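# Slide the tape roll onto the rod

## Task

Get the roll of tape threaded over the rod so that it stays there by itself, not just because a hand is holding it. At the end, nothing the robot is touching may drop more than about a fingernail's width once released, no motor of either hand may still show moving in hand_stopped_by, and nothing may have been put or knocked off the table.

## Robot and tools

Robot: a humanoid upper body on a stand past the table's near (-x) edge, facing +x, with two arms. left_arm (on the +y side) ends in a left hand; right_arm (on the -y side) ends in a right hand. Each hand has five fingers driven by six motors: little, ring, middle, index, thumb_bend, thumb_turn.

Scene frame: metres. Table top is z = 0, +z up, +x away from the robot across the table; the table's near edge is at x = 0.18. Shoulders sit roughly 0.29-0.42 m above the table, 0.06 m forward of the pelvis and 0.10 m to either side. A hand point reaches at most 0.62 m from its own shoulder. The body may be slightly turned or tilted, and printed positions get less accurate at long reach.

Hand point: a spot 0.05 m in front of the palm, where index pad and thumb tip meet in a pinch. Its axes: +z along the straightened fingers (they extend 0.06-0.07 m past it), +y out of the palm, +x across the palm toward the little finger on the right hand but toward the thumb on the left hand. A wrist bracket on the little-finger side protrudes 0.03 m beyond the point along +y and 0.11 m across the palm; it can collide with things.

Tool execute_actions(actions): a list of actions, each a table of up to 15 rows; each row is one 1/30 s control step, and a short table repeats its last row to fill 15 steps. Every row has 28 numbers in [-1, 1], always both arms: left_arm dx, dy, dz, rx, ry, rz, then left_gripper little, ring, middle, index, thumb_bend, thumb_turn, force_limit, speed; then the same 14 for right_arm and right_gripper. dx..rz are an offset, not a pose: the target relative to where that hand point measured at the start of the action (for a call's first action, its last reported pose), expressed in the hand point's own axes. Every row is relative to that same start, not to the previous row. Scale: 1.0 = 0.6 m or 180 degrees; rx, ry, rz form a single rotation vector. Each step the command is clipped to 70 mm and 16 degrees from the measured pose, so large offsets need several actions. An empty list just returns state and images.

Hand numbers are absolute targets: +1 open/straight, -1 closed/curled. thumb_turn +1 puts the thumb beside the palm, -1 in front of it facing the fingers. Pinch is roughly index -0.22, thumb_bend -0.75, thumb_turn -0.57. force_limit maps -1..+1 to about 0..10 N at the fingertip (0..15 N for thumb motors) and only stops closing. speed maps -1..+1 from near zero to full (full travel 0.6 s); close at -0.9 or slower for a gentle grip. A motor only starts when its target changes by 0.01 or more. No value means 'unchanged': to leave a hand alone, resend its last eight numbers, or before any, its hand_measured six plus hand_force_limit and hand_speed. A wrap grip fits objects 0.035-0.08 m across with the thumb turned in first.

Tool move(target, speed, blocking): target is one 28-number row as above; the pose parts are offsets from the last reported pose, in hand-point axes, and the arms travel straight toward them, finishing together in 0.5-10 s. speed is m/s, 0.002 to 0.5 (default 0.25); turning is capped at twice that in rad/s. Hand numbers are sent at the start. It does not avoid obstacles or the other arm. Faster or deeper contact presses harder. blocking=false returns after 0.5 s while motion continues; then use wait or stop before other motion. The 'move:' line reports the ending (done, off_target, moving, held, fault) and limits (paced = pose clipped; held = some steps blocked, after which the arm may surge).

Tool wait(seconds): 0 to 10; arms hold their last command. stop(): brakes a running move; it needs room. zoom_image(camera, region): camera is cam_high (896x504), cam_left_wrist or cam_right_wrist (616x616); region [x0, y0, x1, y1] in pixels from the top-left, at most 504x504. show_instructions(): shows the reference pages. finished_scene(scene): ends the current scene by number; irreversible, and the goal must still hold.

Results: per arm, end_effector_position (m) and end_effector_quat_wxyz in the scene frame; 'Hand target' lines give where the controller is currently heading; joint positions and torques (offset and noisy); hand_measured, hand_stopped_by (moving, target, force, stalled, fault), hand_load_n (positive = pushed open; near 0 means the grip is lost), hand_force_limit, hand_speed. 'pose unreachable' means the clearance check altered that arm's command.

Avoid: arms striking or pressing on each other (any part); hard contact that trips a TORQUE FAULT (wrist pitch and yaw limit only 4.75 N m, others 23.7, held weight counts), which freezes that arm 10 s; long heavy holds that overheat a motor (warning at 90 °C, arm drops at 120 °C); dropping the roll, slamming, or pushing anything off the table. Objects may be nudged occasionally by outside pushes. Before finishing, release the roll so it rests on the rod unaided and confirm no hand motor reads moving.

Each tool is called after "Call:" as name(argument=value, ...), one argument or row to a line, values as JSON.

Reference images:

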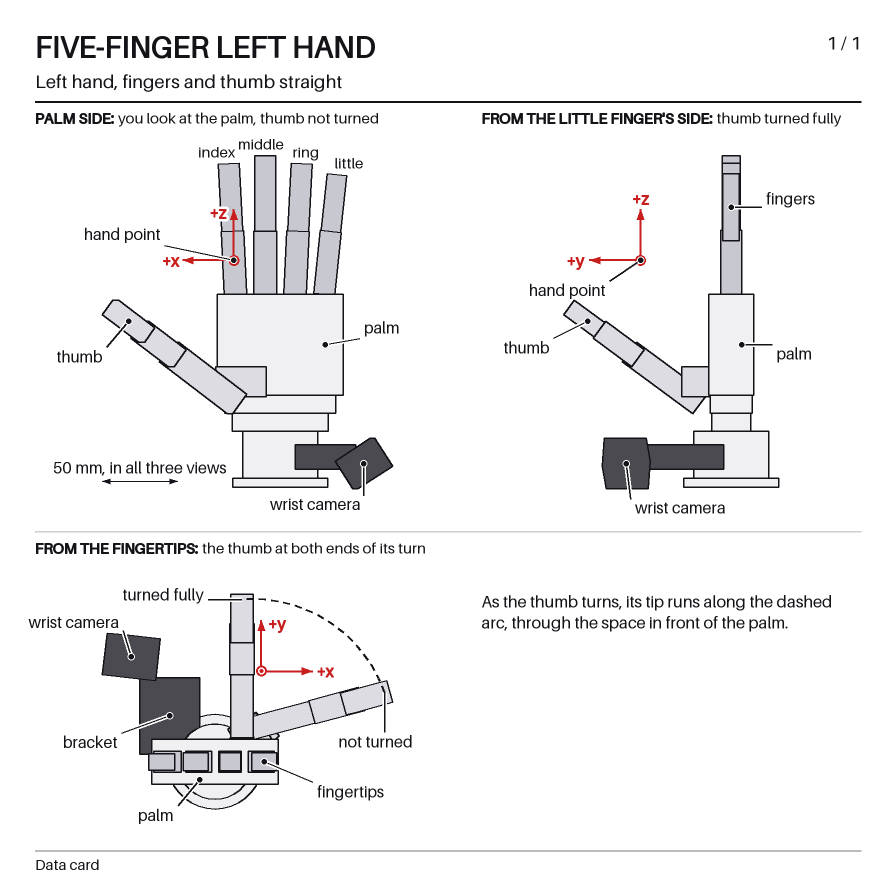

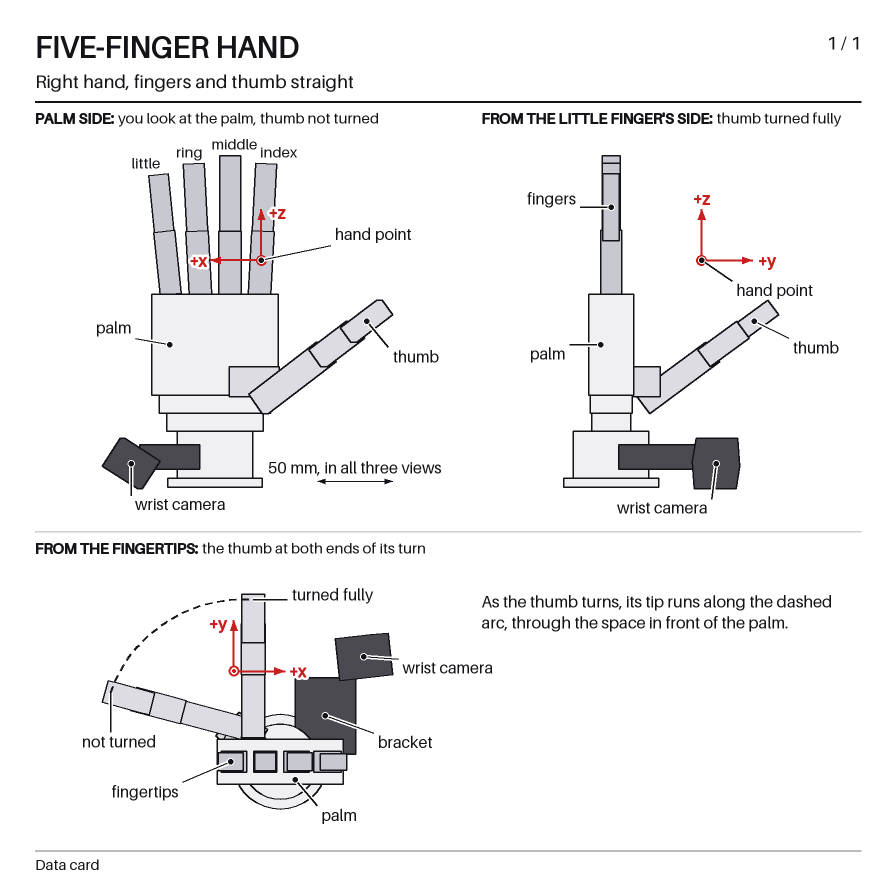

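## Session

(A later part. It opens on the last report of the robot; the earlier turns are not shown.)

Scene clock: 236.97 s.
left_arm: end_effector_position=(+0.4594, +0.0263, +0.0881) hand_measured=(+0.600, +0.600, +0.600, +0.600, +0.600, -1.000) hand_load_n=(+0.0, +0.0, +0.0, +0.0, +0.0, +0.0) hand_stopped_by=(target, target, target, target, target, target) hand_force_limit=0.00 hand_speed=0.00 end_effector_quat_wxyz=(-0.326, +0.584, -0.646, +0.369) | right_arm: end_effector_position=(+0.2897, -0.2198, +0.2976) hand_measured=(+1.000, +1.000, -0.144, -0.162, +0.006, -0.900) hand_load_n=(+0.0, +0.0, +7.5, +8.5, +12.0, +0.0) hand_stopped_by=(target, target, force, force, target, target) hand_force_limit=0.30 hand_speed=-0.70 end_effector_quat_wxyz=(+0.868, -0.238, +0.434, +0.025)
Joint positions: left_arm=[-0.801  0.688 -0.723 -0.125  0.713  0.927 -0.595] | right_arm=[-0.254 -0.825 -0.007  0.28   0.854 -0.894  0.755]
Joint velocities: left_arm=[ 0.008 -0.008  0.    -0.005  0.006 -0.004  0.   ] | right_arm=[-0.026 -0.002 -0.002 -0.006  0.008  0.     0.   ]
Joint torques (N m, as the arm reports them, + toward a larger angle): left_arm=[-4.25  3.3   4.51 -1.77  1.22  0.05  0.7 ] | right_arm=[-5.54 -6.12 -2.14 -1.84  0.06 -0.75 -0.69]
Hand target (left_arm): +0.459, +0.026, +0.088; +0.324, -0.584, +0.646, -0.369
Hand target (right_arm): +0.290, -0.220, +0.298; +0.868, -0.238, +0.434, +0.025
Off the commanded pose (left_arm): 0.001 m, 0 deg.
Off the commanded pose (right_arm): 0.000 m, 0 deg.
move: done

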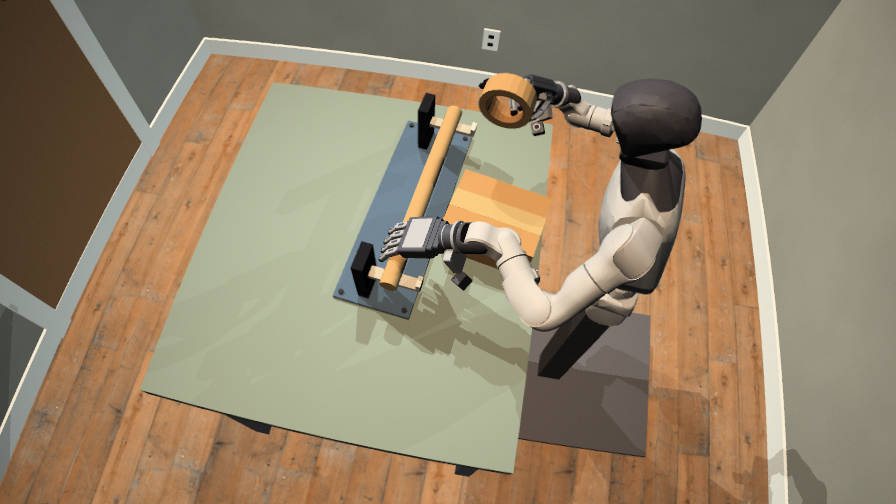

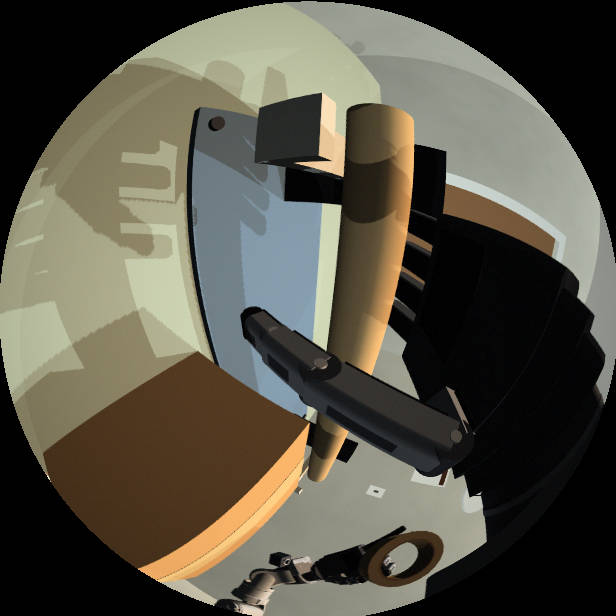

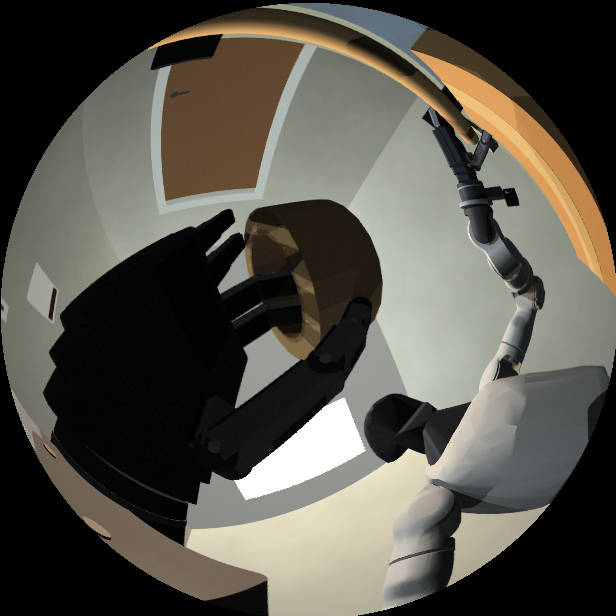

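Slightly deeper, then close.

Call:
move(
  target=[0,0.012,0.02,0,0,0,-1,-1,-1,-1,0.6,-1,0.8,-0.6, 0,0,0,0,0,0,1,1,-0.6,-0.6,0,-0.9,0.3,-0.7],
  speed=0.05,
)

Scene clock: 245.47 s.
left_arm: end_effector_position=(+0.4667, +0.0246, +0.0769) hand_measured=(-0.994, -0.904, -0.862, -0.818, +0.600, -1.000) hand_load_n=(+10.0, +6.0, +0.5, +0.0, +1.5, +2.0) hand_stopped_by=(force, force, force, force, target, target) hand_force_limit=0.80 hand_speed=-0.60 end_effector_quat_wxyz=(-0.326, +0.583, -0.645, +0.370) | right_arm: end_effector_position=(+0.2897, -0.2198, +0.2976) hand_measured=(+1.000, +1.000, -0.144, -0.162, +0.006, -0.900) hand_load_n=(+0.0, +0.0, +7.5, +8.5, +12.0, +0.0) hand_stopped_by=(target, target, force, force, target, target) hand_force_limit=0.30 hand_speed=-0.70 end_effector_quat_wxyz=(+0.868, -0.238, +0.434, +0.025)
Joint positions: left_arm=[-0.8    0.644 -0.709 -0.028  0.701  0.865 -0.538] | right_arm=[-0.254 -0.825 -0.007  0.28   0.854 -0.894  0.755]
Joint velocities: left_arm=[ 0.    -0.003 -0.003 -0.002 -0.002  0.     0.   ] | right_arm=[ 0.011  0.005  0.003 -0.005  0.002  0.     0.   ]
Joint torques (N m, as the arm reports them, + toward a larger angle): left_arm=[-5.29  3.9   4.27 -2.37  1.43  0.09  0.79] | right_arm=[-5.2  -6.13 -2.08 -1.59  0.23 -0.74 -0.62]
Hand target (left_arm): +0.466, +0.025, +0.076; +0.326, -0.583, +0.646, -0.368
Hand target (right_arm): +0.290, -0.220, +0.298; +0.868, -0.238, +0.434, +0.025
Off the commanded pose (left_arm): 0.002 m, 0 deg.
Off the commanded pose (right_arm): 0.000 m, 0 deg.
move: done

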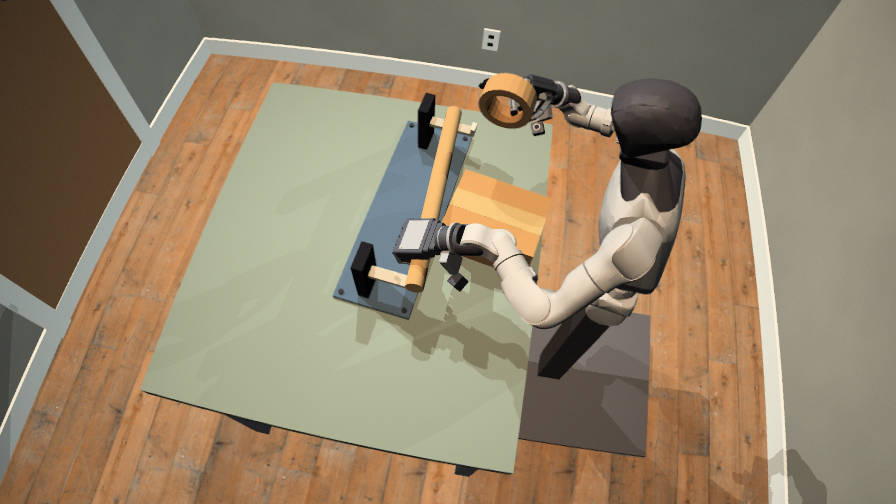

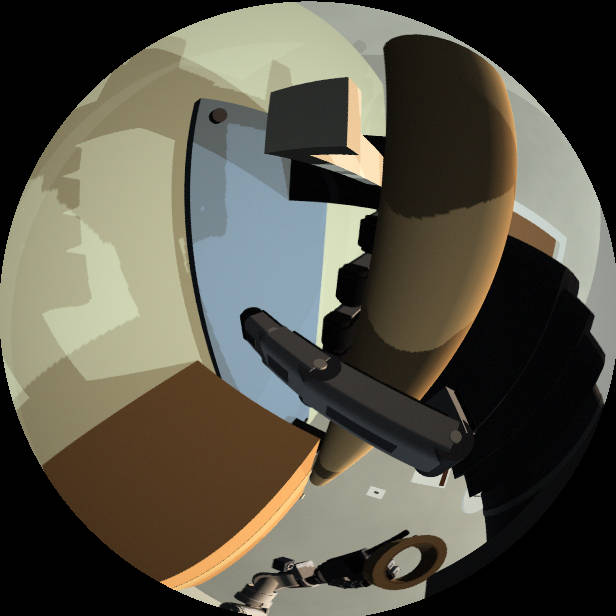

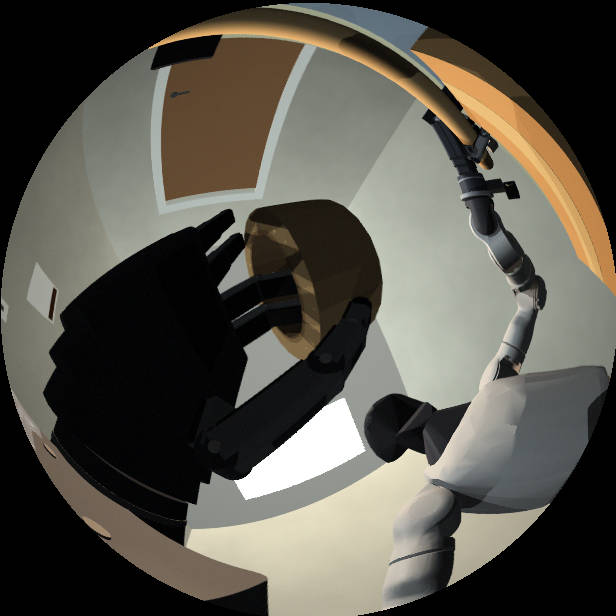

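Call:
move(
  target=[0,0,0,0,0,0,-0.55,-0.55,-0.55,-0.55,-1,-1,0.8,-0.5, 0,0,0,0,0,0,1,1,-0.6,-0.6,0,-0.9,0.3,-0.7],
)

Scene clock: 253.97 s.
left_arm: end_effector_position=(+0.4671, +0.0242, +0.0777) hand_measured=(-0.550, -0.550, -0.550, -0.550, -0.042, -1.000) hand_load_n=(+0.0, +0.0, +1.0, +1.0, +14.0, +2.0) hand_stopped_by=(target, target, target, target, force, target) hand_force_limit=0.80 hand_speed=-0.50 end_effector_quat_wxyz=(-0.326, +0.583, -0.644, +0.372) | right_arm: end_effector_position=(+0.2897, -0.2198, +0.2976) hand_measured=(+1.000, +1.000, -0.144, -0.162, +0.006, -0.900) hand_load_n=(+0.0, +0.0, +7.5, +8.5, +12.0, +0.0) hand_stopped_by=(target, target, force, force, target, target) hand_force_limit=0.30 hand_speed=-0.70 end_effector_quat_wxyz=(+0.868, -0.238, +0.434, +0.025)
Joint positions: left_arm=[-0.801  0.644 -0.708 -0.029  0.701  0.864 -0.537] | right_arm=[-0.254 -0.825 -0.007  0.28   0.854 -0.894  0.755]
Joint velocities: left_arm=[0.017 0.008 0.003 0.008 0.014 0.    0.   ] | right_arm=[-0.002  0.003  0.    -0.017  0.006  0.     0.   ]
Joint torques (N m, as the arm reports them, + toward a larger angle): left_arm=[-4.62  3.43  3.83 -1.82  1.45  0.09  0.58] | right_arm=[-5.2  -6.14 -2.3  -1.94  0.55 -0.65 -0.59]
Hand target (left_arm): +0.467, +0.025, +0.077; +0.326, -0.583, +0.645, -0.370
Hand target (right_arm): +0.290, -0.220, +0.298; +0.868, -0.238, +0.434, +0.025
Off the commanded pose (left_arm): 0.001 m, 0 deg.
Off the commanded pose (right_arm): 0.000 m, 0 deg.
move: done

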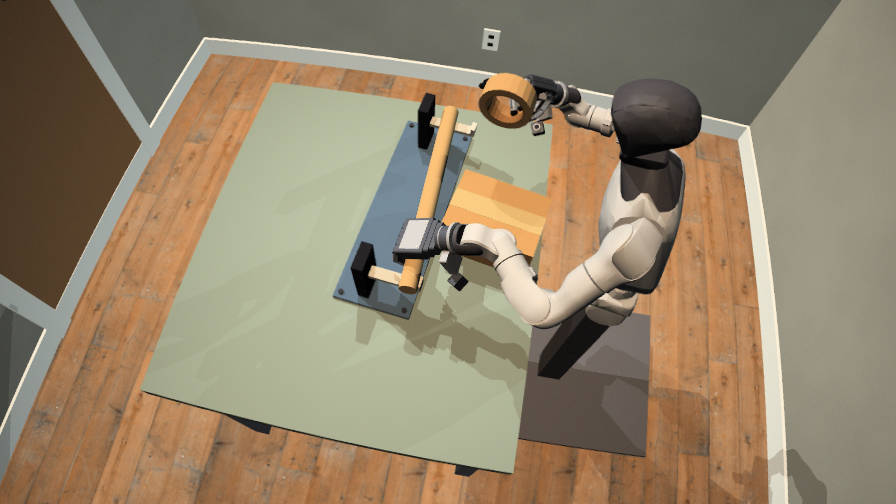

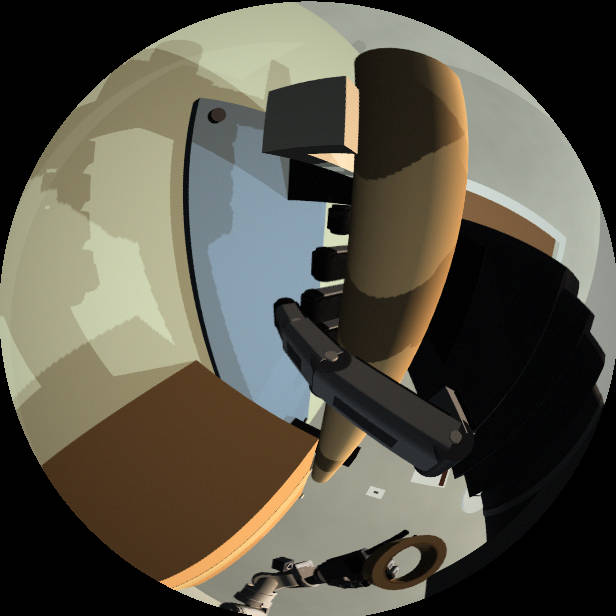

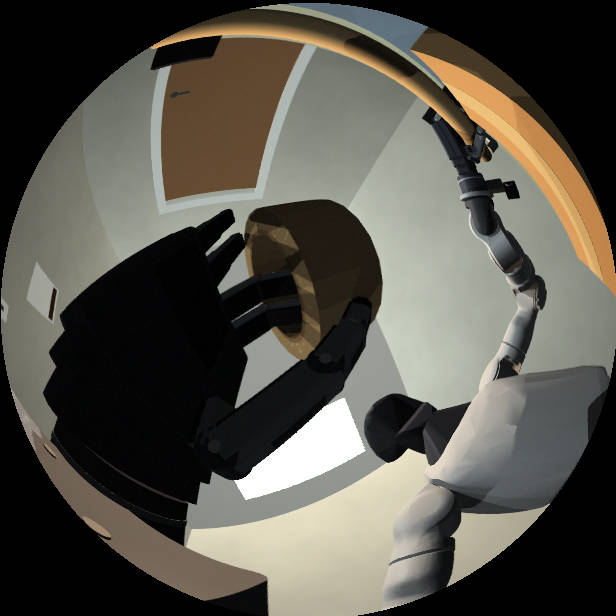

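Call:
move(
  target=[0,0,0,0,0,0,-0.72,-0.75,-1,-1,-1,-1,1,-0.5, 0,0,0,0,0,0,1,1,-0.6,-0.6,0,-0.9,0.3,-0.7],
)

Call:
move(
  target=[0,0,0,0,0,0,-0.72,-0.75,-1,-1,-0.95,-1,1,-0.5, 0,0,0,0,0,0,1,1,-0.6,-0.6,0,-0.9,0.3,-0.7],
)

Call:
move(
  target=[0,-0.075,-0.035,0,0,0,-0.72,-0.75,-1,-1,-0.95,-1,1,-0.5, 0,0,0,0,0,0,1,1,-0.6,-0.6,0,-0.9,0.3,-0.7],
  speed=0.08,
)

Scene clock: 266.00 s.
left_arm: end_effector_position=(+0.4669, +0.0248, +0.0770) hand_measured=(-0.720, -0.750, -0.570, -0.794, -0.042, -1.000) hand_load_n=(+0.0, +0.0, +10.0, +9.5, +15.0, +1.5) hand_stopped_by=(target, target, force, force, force, target) hand_force_limit=1.00 hand_speed=-0.50 end_effector_quat_wxyz=(-0.326, +0.584, -0.644, +0.370) | right_arm: end_effector_position=(+0.2897, -0.2198, +0.2976) hand_measured=(+1.000, +1.000, -0.144, -0.162, +0.006, -0.900) hand_load_n=(+0.0, +0.0, +7.5, +8.5, +12.0, +0.0) hand_stopped_by=(target, target, force, force, target, target) hand_force_limit=0.30 hand_speed=-0.70 end_effector_quat_wxyz=(+0.868, -0.238, +0.434, +0.025)
Joint positions: left_arm=[-0.8    0.644 -0.707 -0.027  0.701  0.864 -0.538] | right_arm=[-0.254 -0.825 -0.007  0.28   0.854 -0.894  0.755]
Joint velocities: left_arm=[ 0.    -0.005  0.002 -0.002  0.003  0.     0.   ] | right_arm=[-0.002  0.006 -0.008  0.003  0.008  0.     0.   ]
Joint torques (N m, as the arm reports them, + toward a larger angle): left_arm=[-5.75  3.06  4.94 -2.6   1.51  0.1   0.97] | right_arm=[-5.38 -6.15 -2.05 -2.02  0.23 -0.67 -0.67]
Hand target (left_arm): +0.467, +0.024, +0.078; +0.326, -0.583, +0.644, -0.372
Hand target (right_arm): +0.290, -0.220, +0.298; +0.868, -0.238, +0.434, +0.025
Off the commanded pose (left_arm): 0.001 m, 0 deg.
Off the commanded pose (right_arm): 0.000 m, 0 deg.
move: done

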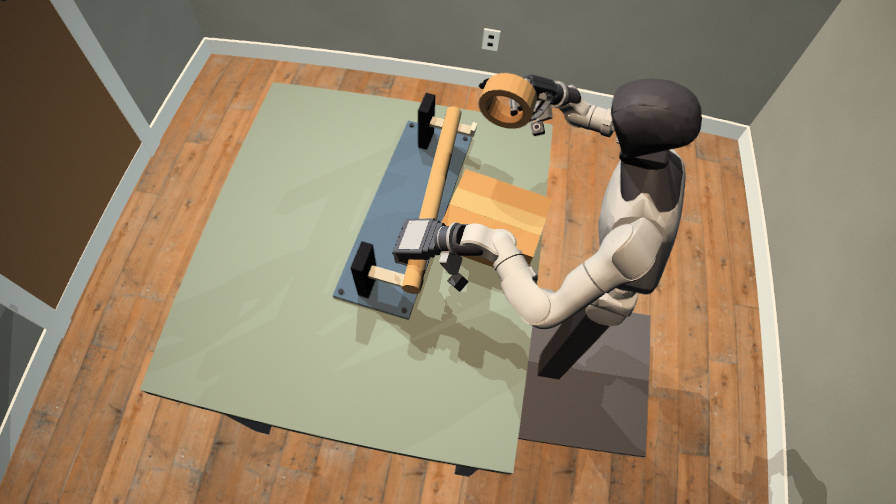

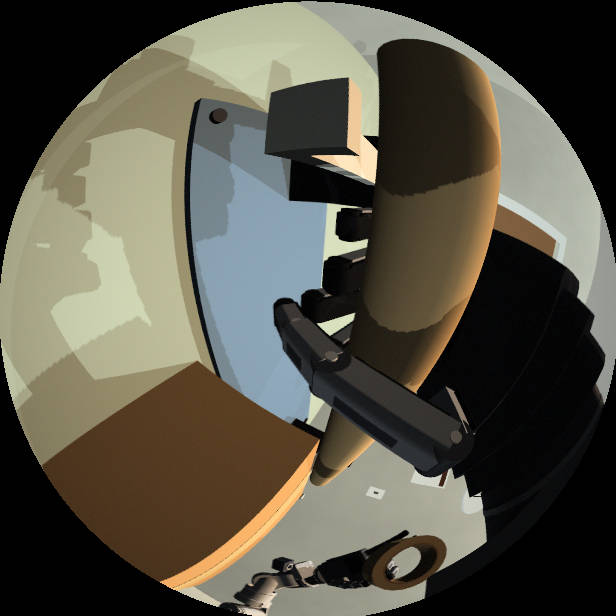

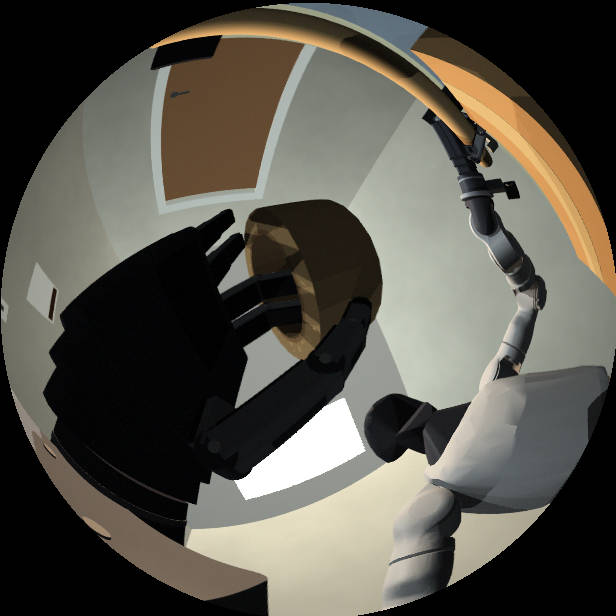

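Scene clock: 266.50 s.
left_arm: end_effector_position=(+0.4669, +0.0248, +0.0770) hand_measured=(-0.720, -0.750, -0.570, -0.794, -0.040, -1.000) hand_load_n=(+0.0, +0.0, +10.0, +9.5, +14.5, +1.5) hand_stopped_by=(target, target, force, force, force, target) hand_force_limit=1.00 hand_speed=-0.50 end_effector_quat_wxyz=(-0.326, +0.584, -0.644, +0.370) | right_arm: end_effector_position=(+0.2897, -0.2198, +0.2976) hand_measured=(+1.000, +1.000, -0.144, -0.162, +0.006, -0.900) hand_load_n=(+0.0, +0.0, +7.5, +8.5, +12.0, +0.0) hand_stopped_by=(target, target, force, force, target, target) hand_force_limit=0.30 hand_speed=-0.70 end_effector_quat_wxyz=(+0.868, -0.238, +0.434, +0.025)
Joint positions: left_arm=[-0.8    0.644 -0.707 -0.027  0.701  0.864 -0.538] | right_arm=[-0.254 -0.825 -0.007  0.28   0.854 -0.894  0.755]
Joint velocities: left_arm=[-0.009  0.006 -0.012  0.    -0.012  0.     0.   ] | right_arm=[-0.006  0.012  0.     0.008  0.003  0.     0.   ]
Joint torques (N m, as the arm reports them, + toward a larger angle): left_arm=[-5.85  3.53  4.93 -2.57  1.41  0.09  0.92] | right_arm=[-4.97 -6.05 -1.89 -1.52  0.35 -0.7  -0.65]
Hand target (left_arm): +0.467, +0.025, +0.077; +0.326, -0.584, +0.644, -0.370
Hand target (right_arm): +0.290, -0.220, +0.298; +0.868, -0.238, +0.434, +0.025
Off the commanded pose (left_arm): 0.000 m, 0 deg.
Off the commanded pose (right_arm): 0.000 m, 0 deg.
move: done

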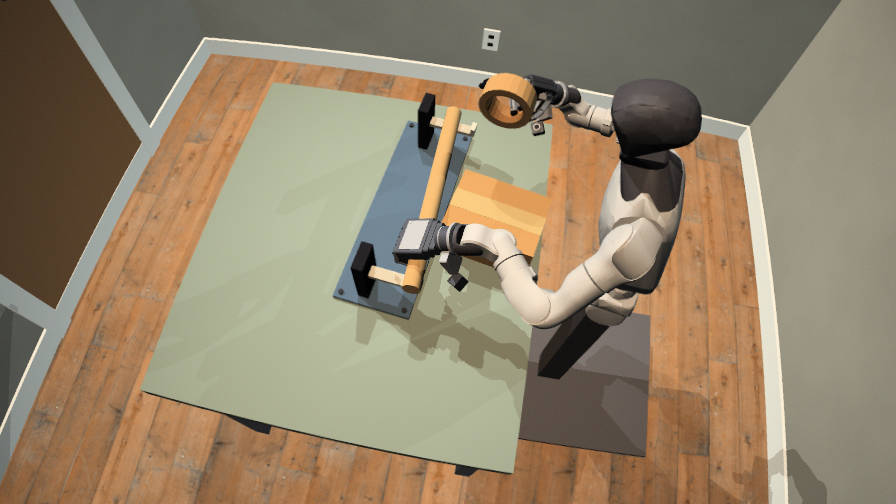

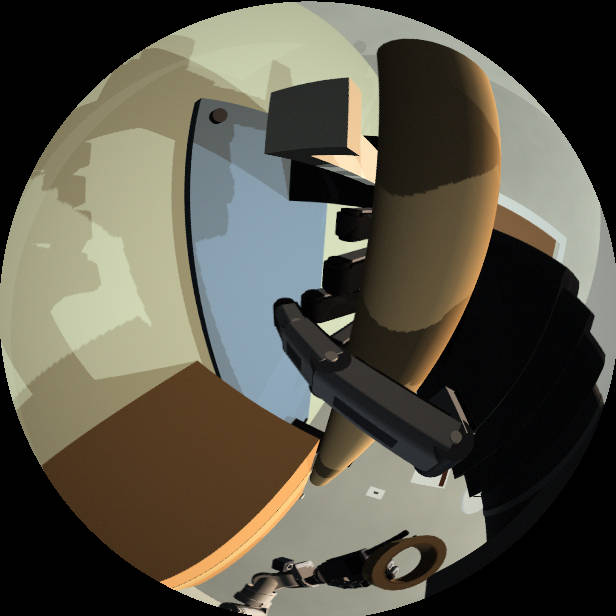

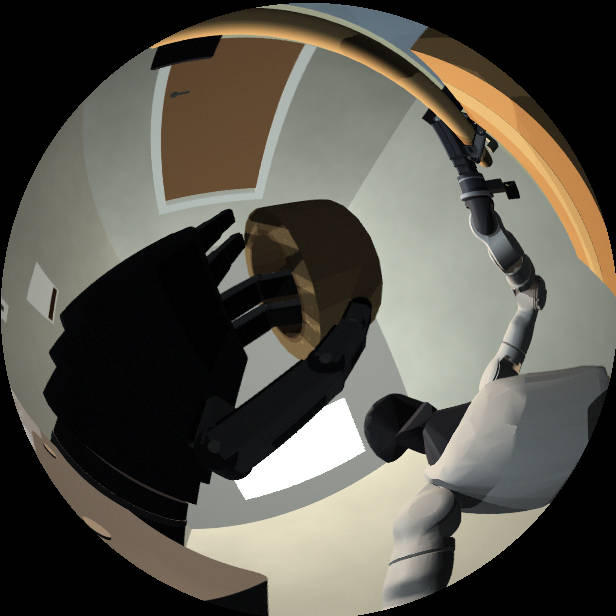

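Scene clock: 267.47 s.
left_arm: end_effector_position=(+0.4721, +0.0242, +0.1271) hand_measured=(-0.720, -0.750, -0.570, -0.794, -0.040, -1.000) hand_load_n=(+0.0, +0.0, +10.0, +9.5, +14.5, +1.5) hand_stopped_by=(target, target, force, force, force, target) hand_force_limit=1.00 hand_speed=-0.50 end_effector_quat_wxyz=(-0.325, +0.584, -0.643, +0.373) | right_arm: end_effector_position=(+0.2897, -0.2198, +0.2976) hand_measured=(+1.000, +1.000, -0.144, -0.162, +0.006, -0.900) hand_load_n=(+0.0, +0.0, +7.5, +8.5, +12.0, +0.0) hand_stopped_by=(target, target, force, force, target, target) hand_force_limit=0.30 hand_speed=-0.70 end_effector_quat_wxyz=(+0.868, -0.238, +0.434, +0.025)
Joint positions: left_arm=[-0.918  0.741 -0.698 -0.148  0.702  0.943 -0.729] | right_arm=[-0.254 -0.825 -0.007  0.28   0.854 -0.894  0.755]
Joint velocities: left_arm=[ 0.005  0.003 -0.005  0.     0.015  0.    -0.002] | right_arm=[ 0.015 -0.005  0.006 -0.005 -0.002  0.     0.   ]
Joint torques (N m, as the arm reports them, + toward a larger angle): left_arm=[-5.96  3.95  5.3  -2.45  1.69  0.34  0.91] | right_arm=[-5.25 -6.1  -2.14 -1.87  0.04 -0.66 -0.62]
Hand target (left_arm): +0.472, +0.025, +0.126; +0.325, -0.585, +0.644, -0.371
Hand target (right_arm): +0.290, -0.220, +0.298; +0.868, -0.238, +0.434, +0.025
Off the commanded pose (left_arm): 0.001 m, 0 deg.
Off the commanded pose (right_arm): 0.000 m, 0 deg.
move: done

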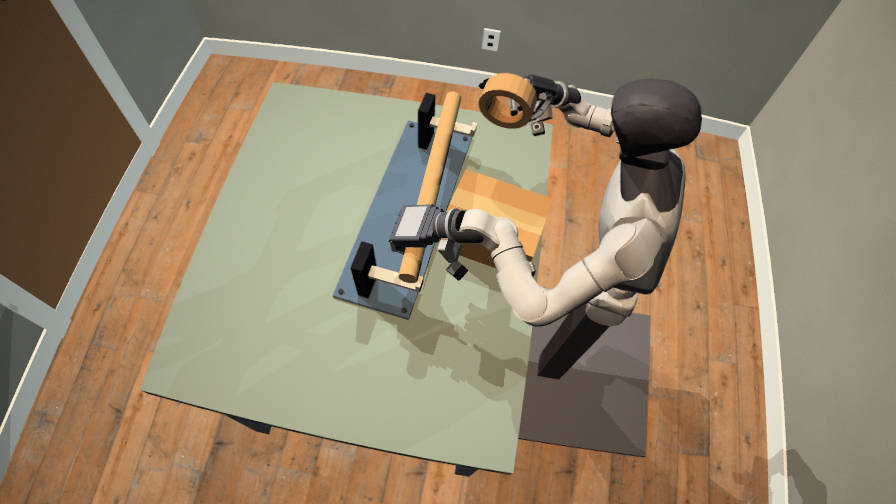

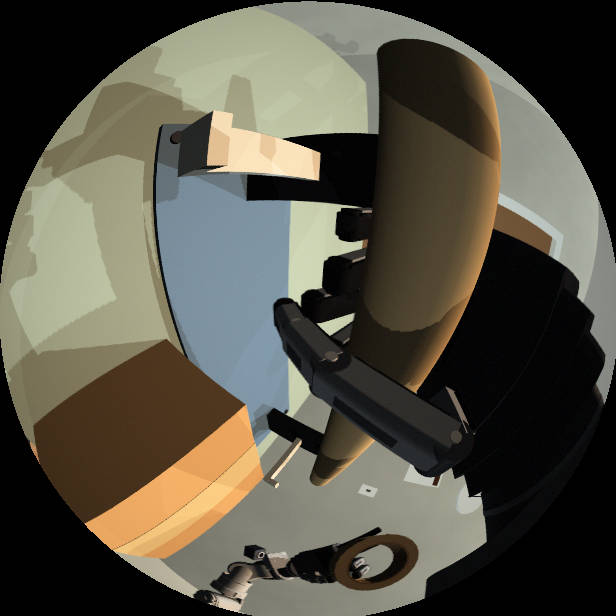

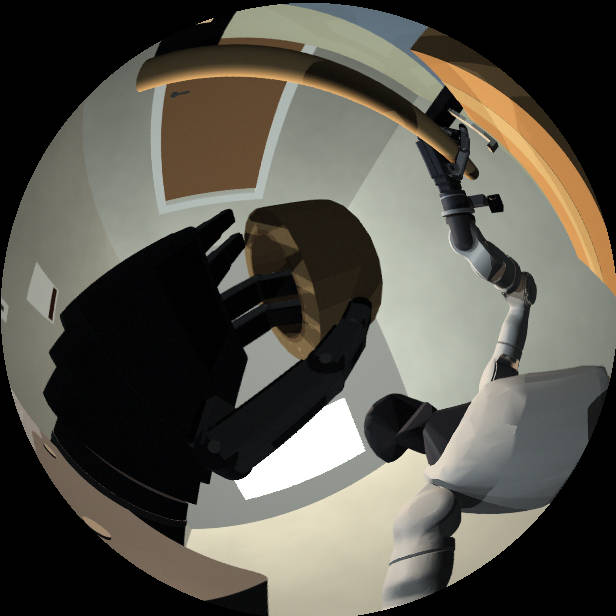

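Call:
move(
  target=[0,0,0,0,0,0,-0.72,-0.75,-1,-1,0.12,-1,1,-0.5, 0,0,0,0,0,0,1,1,-0.6,-0.6,0,-0.9,0.3,-0.7],
)

Call:
move(
  target=[0,0,0,0,0,0,-0.85,-0.86,-0.97,-0.97,0.12,-1,1,-0.5, 0,0,0,0,0,0,1,1,-0.6,-0.6,0,-0.9,0.3,-0.7],
)

Scene clock: 280.00 s.
left_arm: end_effector_position=(+0.4721, +0.0242, +0.1271) hand_measured=(-0.720, -0.750, -0.572, -0.794, +0.120, -1.000) hand_load_n=(+0.0, +0.0, +0.0, +6.5, +1.0, +0.5) hand_stopped_by=(target, target, force, force, target, target) hand_force_limit=1.00 hand_speed=-0.50 end_effector_quat_wxyz=(-0.325, +0.584, -0.643, +0.373) | right_arm: end_effector_position=(+0.2897, -0.2198, +0.2976) hand_measured=(+1.000, +1.000, -0.144, -0.162, +0.006, -0.900) hand_load_n=(+0.0, +0.0, +7.5, +8.5, +12.0, +0.0) hand_stopped_by=(target, target, force, force, target, target) hand_force_limit=0.30 hand_speed=-0.70 end_effector_quat_wxyz=(+0.868, -0.238, +0.434, +0.025)
Joint positions: left_arm=[-0.918  0.741 -0.698 -0.148  0.702  0.943 -0.729] | right_arm=[-0.254 -0.825 -0.007  0.28   0.854 -0.894  0.755]
Joint velocities: left_arm=[ 0.014 -0.002 -0.002  0.002 -0.014  0.     0.   ] | right_arm=[-0.015  0.003  0.     0.009  0.02   0.     0.   ]
Joint torques (N m, as the arm reports them, + toward a larger angle): left_arm=[-5.72  3.79  5.63 -2.37  1.71  0.2   0.98] | right_arm=[-5.52 -6.34 -1.47 -1.65  0.6  -0.68 -0.62]
Hand target (left_arm): +0.472, +0.024, +0.127; +0.325, -0.584, +0.643, -0.373
Hand target (right_arm): +0.290, -0.220, +0.298; +0.868, -0.238, +0.434, +0.025
Off the commanded pose (left_arm): 0.000 m, 0 deg.
Off the commanded pose (right_arm): 0.000 m, 0 deg.
move: done

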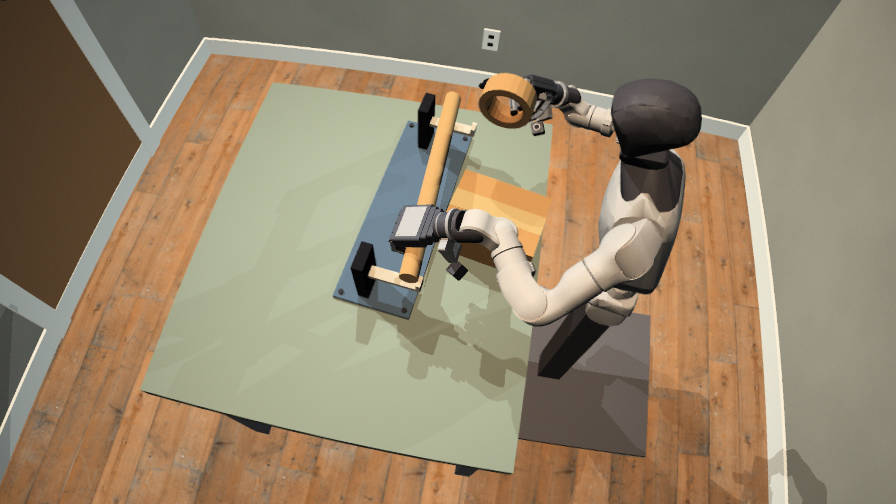

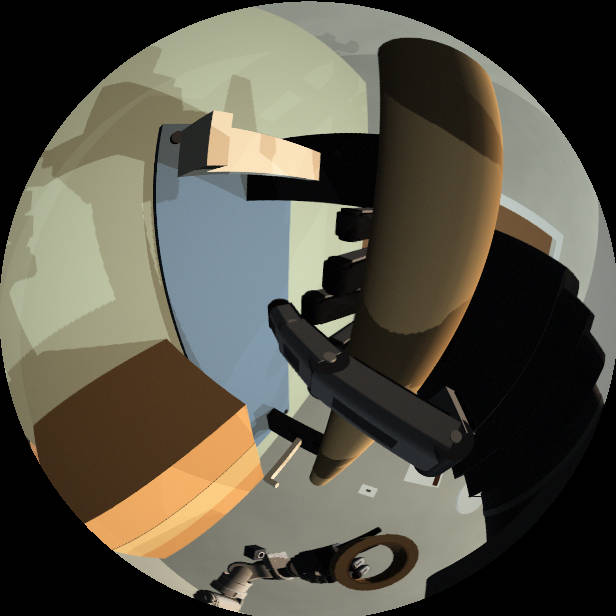

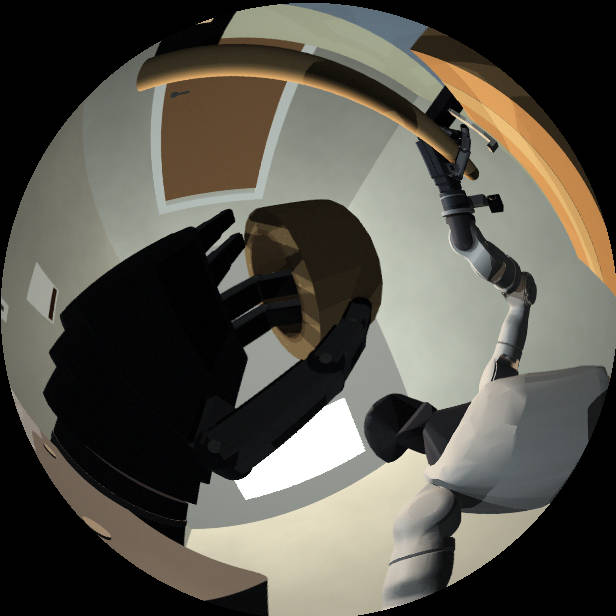

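Scene clock: 280.60 s.
left_arm: end_effector_position=(+0.4721, +0.0242, +0.1271) hand_measured=(-0.850, -0.858, -0.834, -0.806, +0.124, -1.000) hand_load_n=(+0.0, +4.5, +10.5, +9.5, +6.5, +1.5) hand_stopped_by=(target, target, force, force, target, target) hand_force_limit=1.00 hand_speed=-0.50 end_effector_quat_wxyz=(-0.325, +0.584, -0.643, +0.373) | right_arm: end_effector_position=(+0.2897, -0.2198, +0.2976) hand_measured=(+1.000, +1.000, -0.144, -0.162, +0.006, -0.900) hand_load_n=(+0.0, +0.0, +7.5, +8.5, +12.0, +0.0) hand_stopped_by=(target, target, force, force, target, target) hand_force_limit=0.30 hand_speed=-0.70 end_effector_quat_wxyz=(+0.868, -0.238, +0.434, +0.025)
Joint positions: left_arm=[-0.918  0.741 -0.698 -0.148  0.702  0.944 -0.729] | right_arm=[-0.254 -0.825 -0.007  0.28   0.854 -0.894  0.755]
Joint velocities: left_arm=[-0.021  0.    -0.002 -0.005  0.002  0.     0.   ] | right_arm=[ 0.009  0.    -0.008  0.015 -0.009  0.     0.   ]
Joint torques (N m, as the arm reports them, + toward a larger angle): left_arm=[-6.1   3.74  5.6  -2.42  1.32  0.24  0.97] | right_arm=[-4.93 -6.18 -1.99 -1.66  0.12 -0.74 -0.65]
Hand target (left_arm): +0.472, +0.024, +0.127; +0.325, -0.584, +0.643, -0.373
Hand target (right_arm): +0.290, -0.220, +0.298; +0.868, -0.238, +0.434, +0.025
Off the commanded pose (left_arm): 0.000 m, 0 deg.
Off the commanded pose (right_arm): 0.000 m, 0 deg.
move: done

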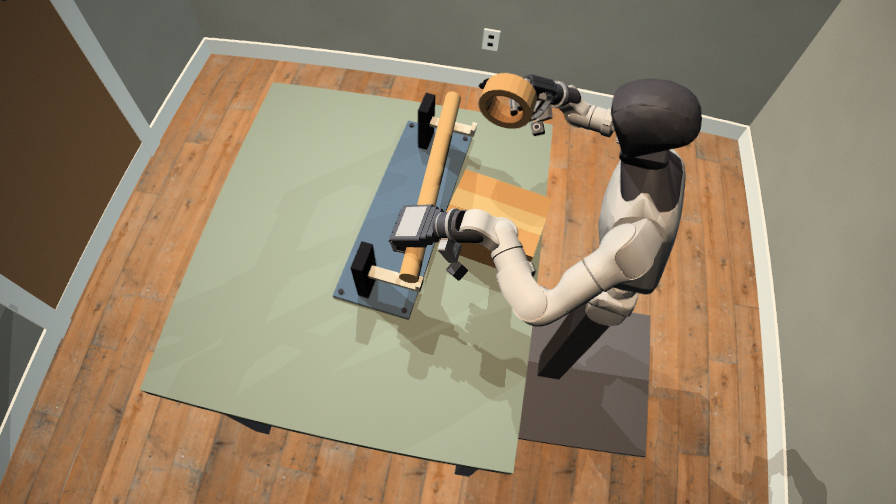

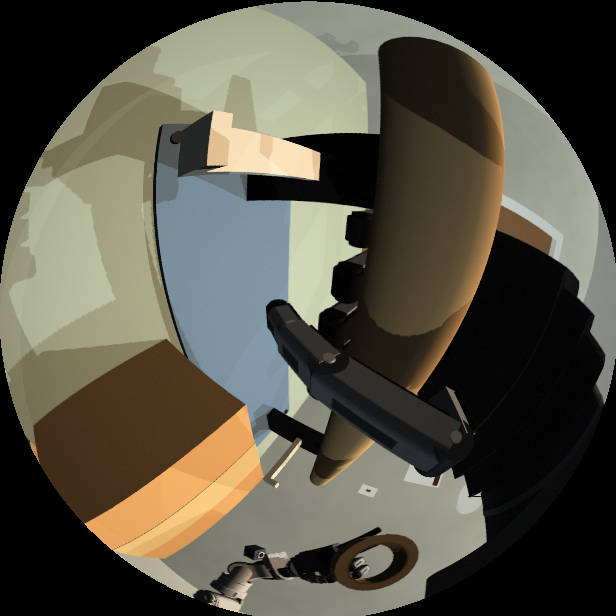

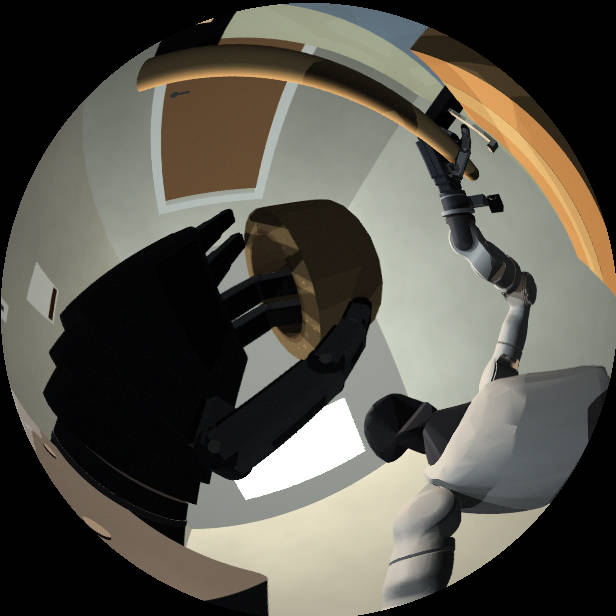

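Call:
move(
  target=[-0.272,-0.145,-0.17,0.002,0.062,0.005,-0.85,-0.86,-0.97,-0.97,0.12,-1,1,-0.5, 0,-0.039,-0.031,0,0,0,1,1,-0.6,-0.6,0,-0.9,0.3,-0.7],
  speed=0.15,
)

Call:
zoom_image(
  camera="cam_high",
  region=[400, 40, 600, 240],
)

Call:
zoom_image(
  camera="cam_left_wrist",
  region=[220, 400, 420, 600],
)

Scene clock: 298.70 s.
left_arm: end_effector_position=(+0.4471, +0.1976, +0.2477) hand_measured=(-0.850, -0.858, -0.834, -0.806, +0.124, -1.000) hand_load_n=(+0.0, +4.0, +10.0, +8.5, +7.0, +2.0) hand_stopped_by=(target, target, force, force, target, target) hand_force_limit=1.00 hand_speed=-0.50 end_effector_quat_wxyz=(-0.266, +0.544, -0.674, +0.423) | right_arm: end_effector_position=(+0.2812, -0.2472, +0.2975) hand_measured=(+1.000, +1.000, -0.144, -0.162, +0.006, -0.900) hand_load_n=(+0.0, +0.0, +7.5, +8.5, +12.0, +0.0) hand_stopped_by=(target, target, force, force, target, target) hand_force_limit=0.30 hand_speed=-0.70 end_effector_quat_wxyz=(+0.869, -0.239, +0.433, +0.027)
Joint positions: left_arm=[-0.453  1.426  0.153  0.268  0.021 -0.205 -0.85 ] | right_arm=[-0.283 -0.844 -0.063  0.412  1.015 -0.898  0.97 ]
Joint velocities: left_arm=[ 0.    -0.006  0.009  0.012  0.014  0.    -0.005] | right_arm=[ 0.003 -0.005  0.003  0.     0.002  0.     0.   ]
Joint torques (N m, as the arm reports them, + toward a larger angle): left_arm=[-3.68  8.2   5.89 -0.64 -1.45  0.06  0.82] | right_arm=[-5.28 -6.76 -2.32 -1.37  0.63 -0.45 -0.54]
Hand target (left_arm): +0.447, +0.197, +0.247; +0.263, -0.544, +0.674, -0.424
Hand target (right_arm): +0.281, -0.248, +0.299; +0.869, -0.238, +0.432, +0.026
Off the commanded pose (left_arm): 0.006 m, 1 deg.
Off the commanded pose (right_arm): 0.001 m, 0 deg.
move: off_target (left_arm)

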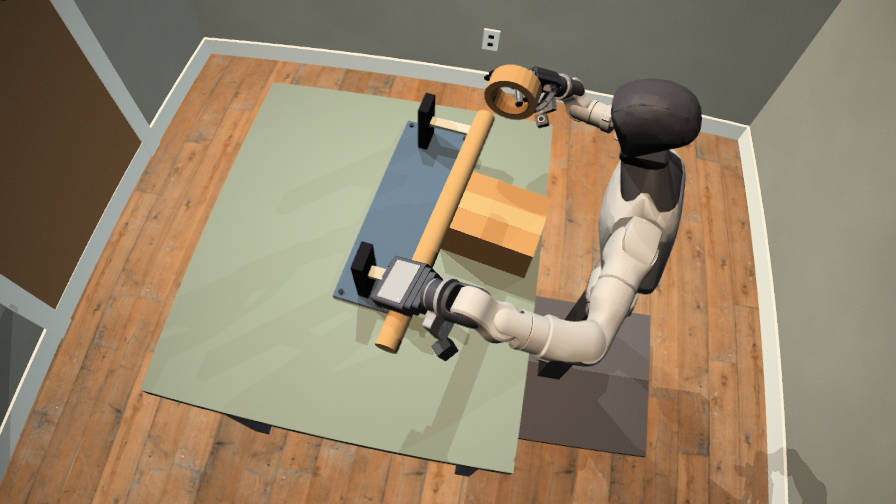

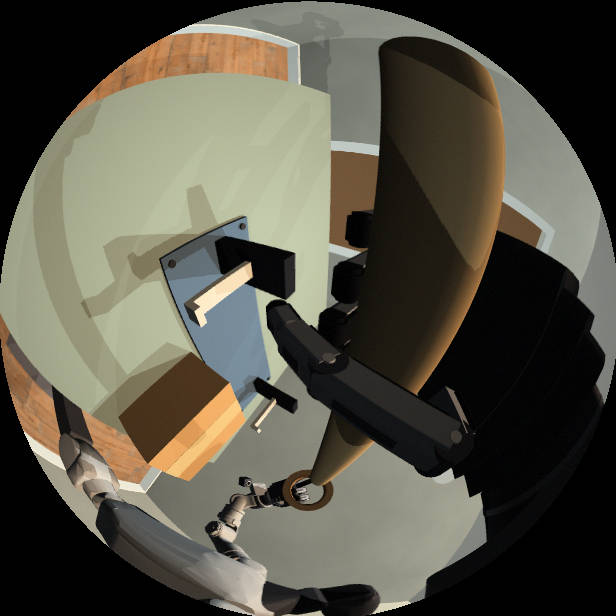

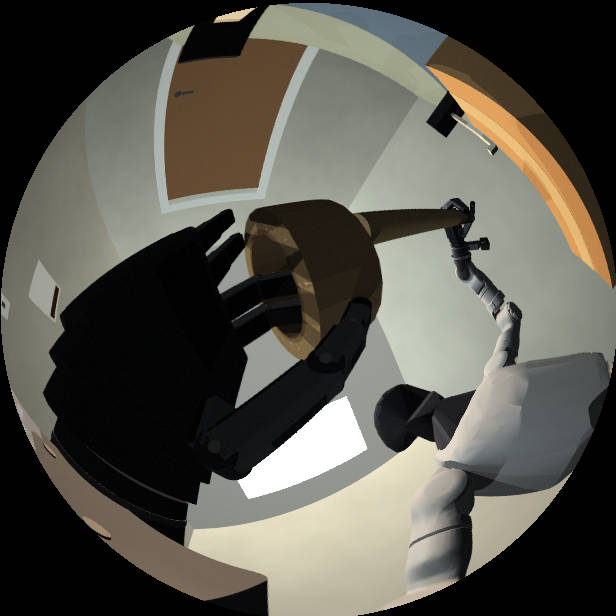

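Region (400, 40, 600, 240) of cam_high's 896x504 image, scaled by 2.520, with more detail than that image has.

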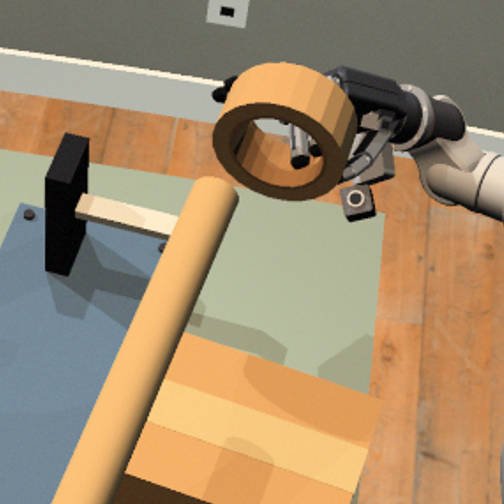

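Region (220, 400, 420, 600) of cam_left_wrist's 616x616 image, scaled by 2.520, with more detail than that image has.

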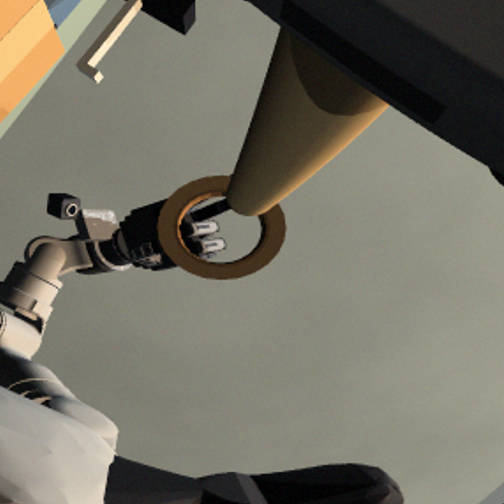

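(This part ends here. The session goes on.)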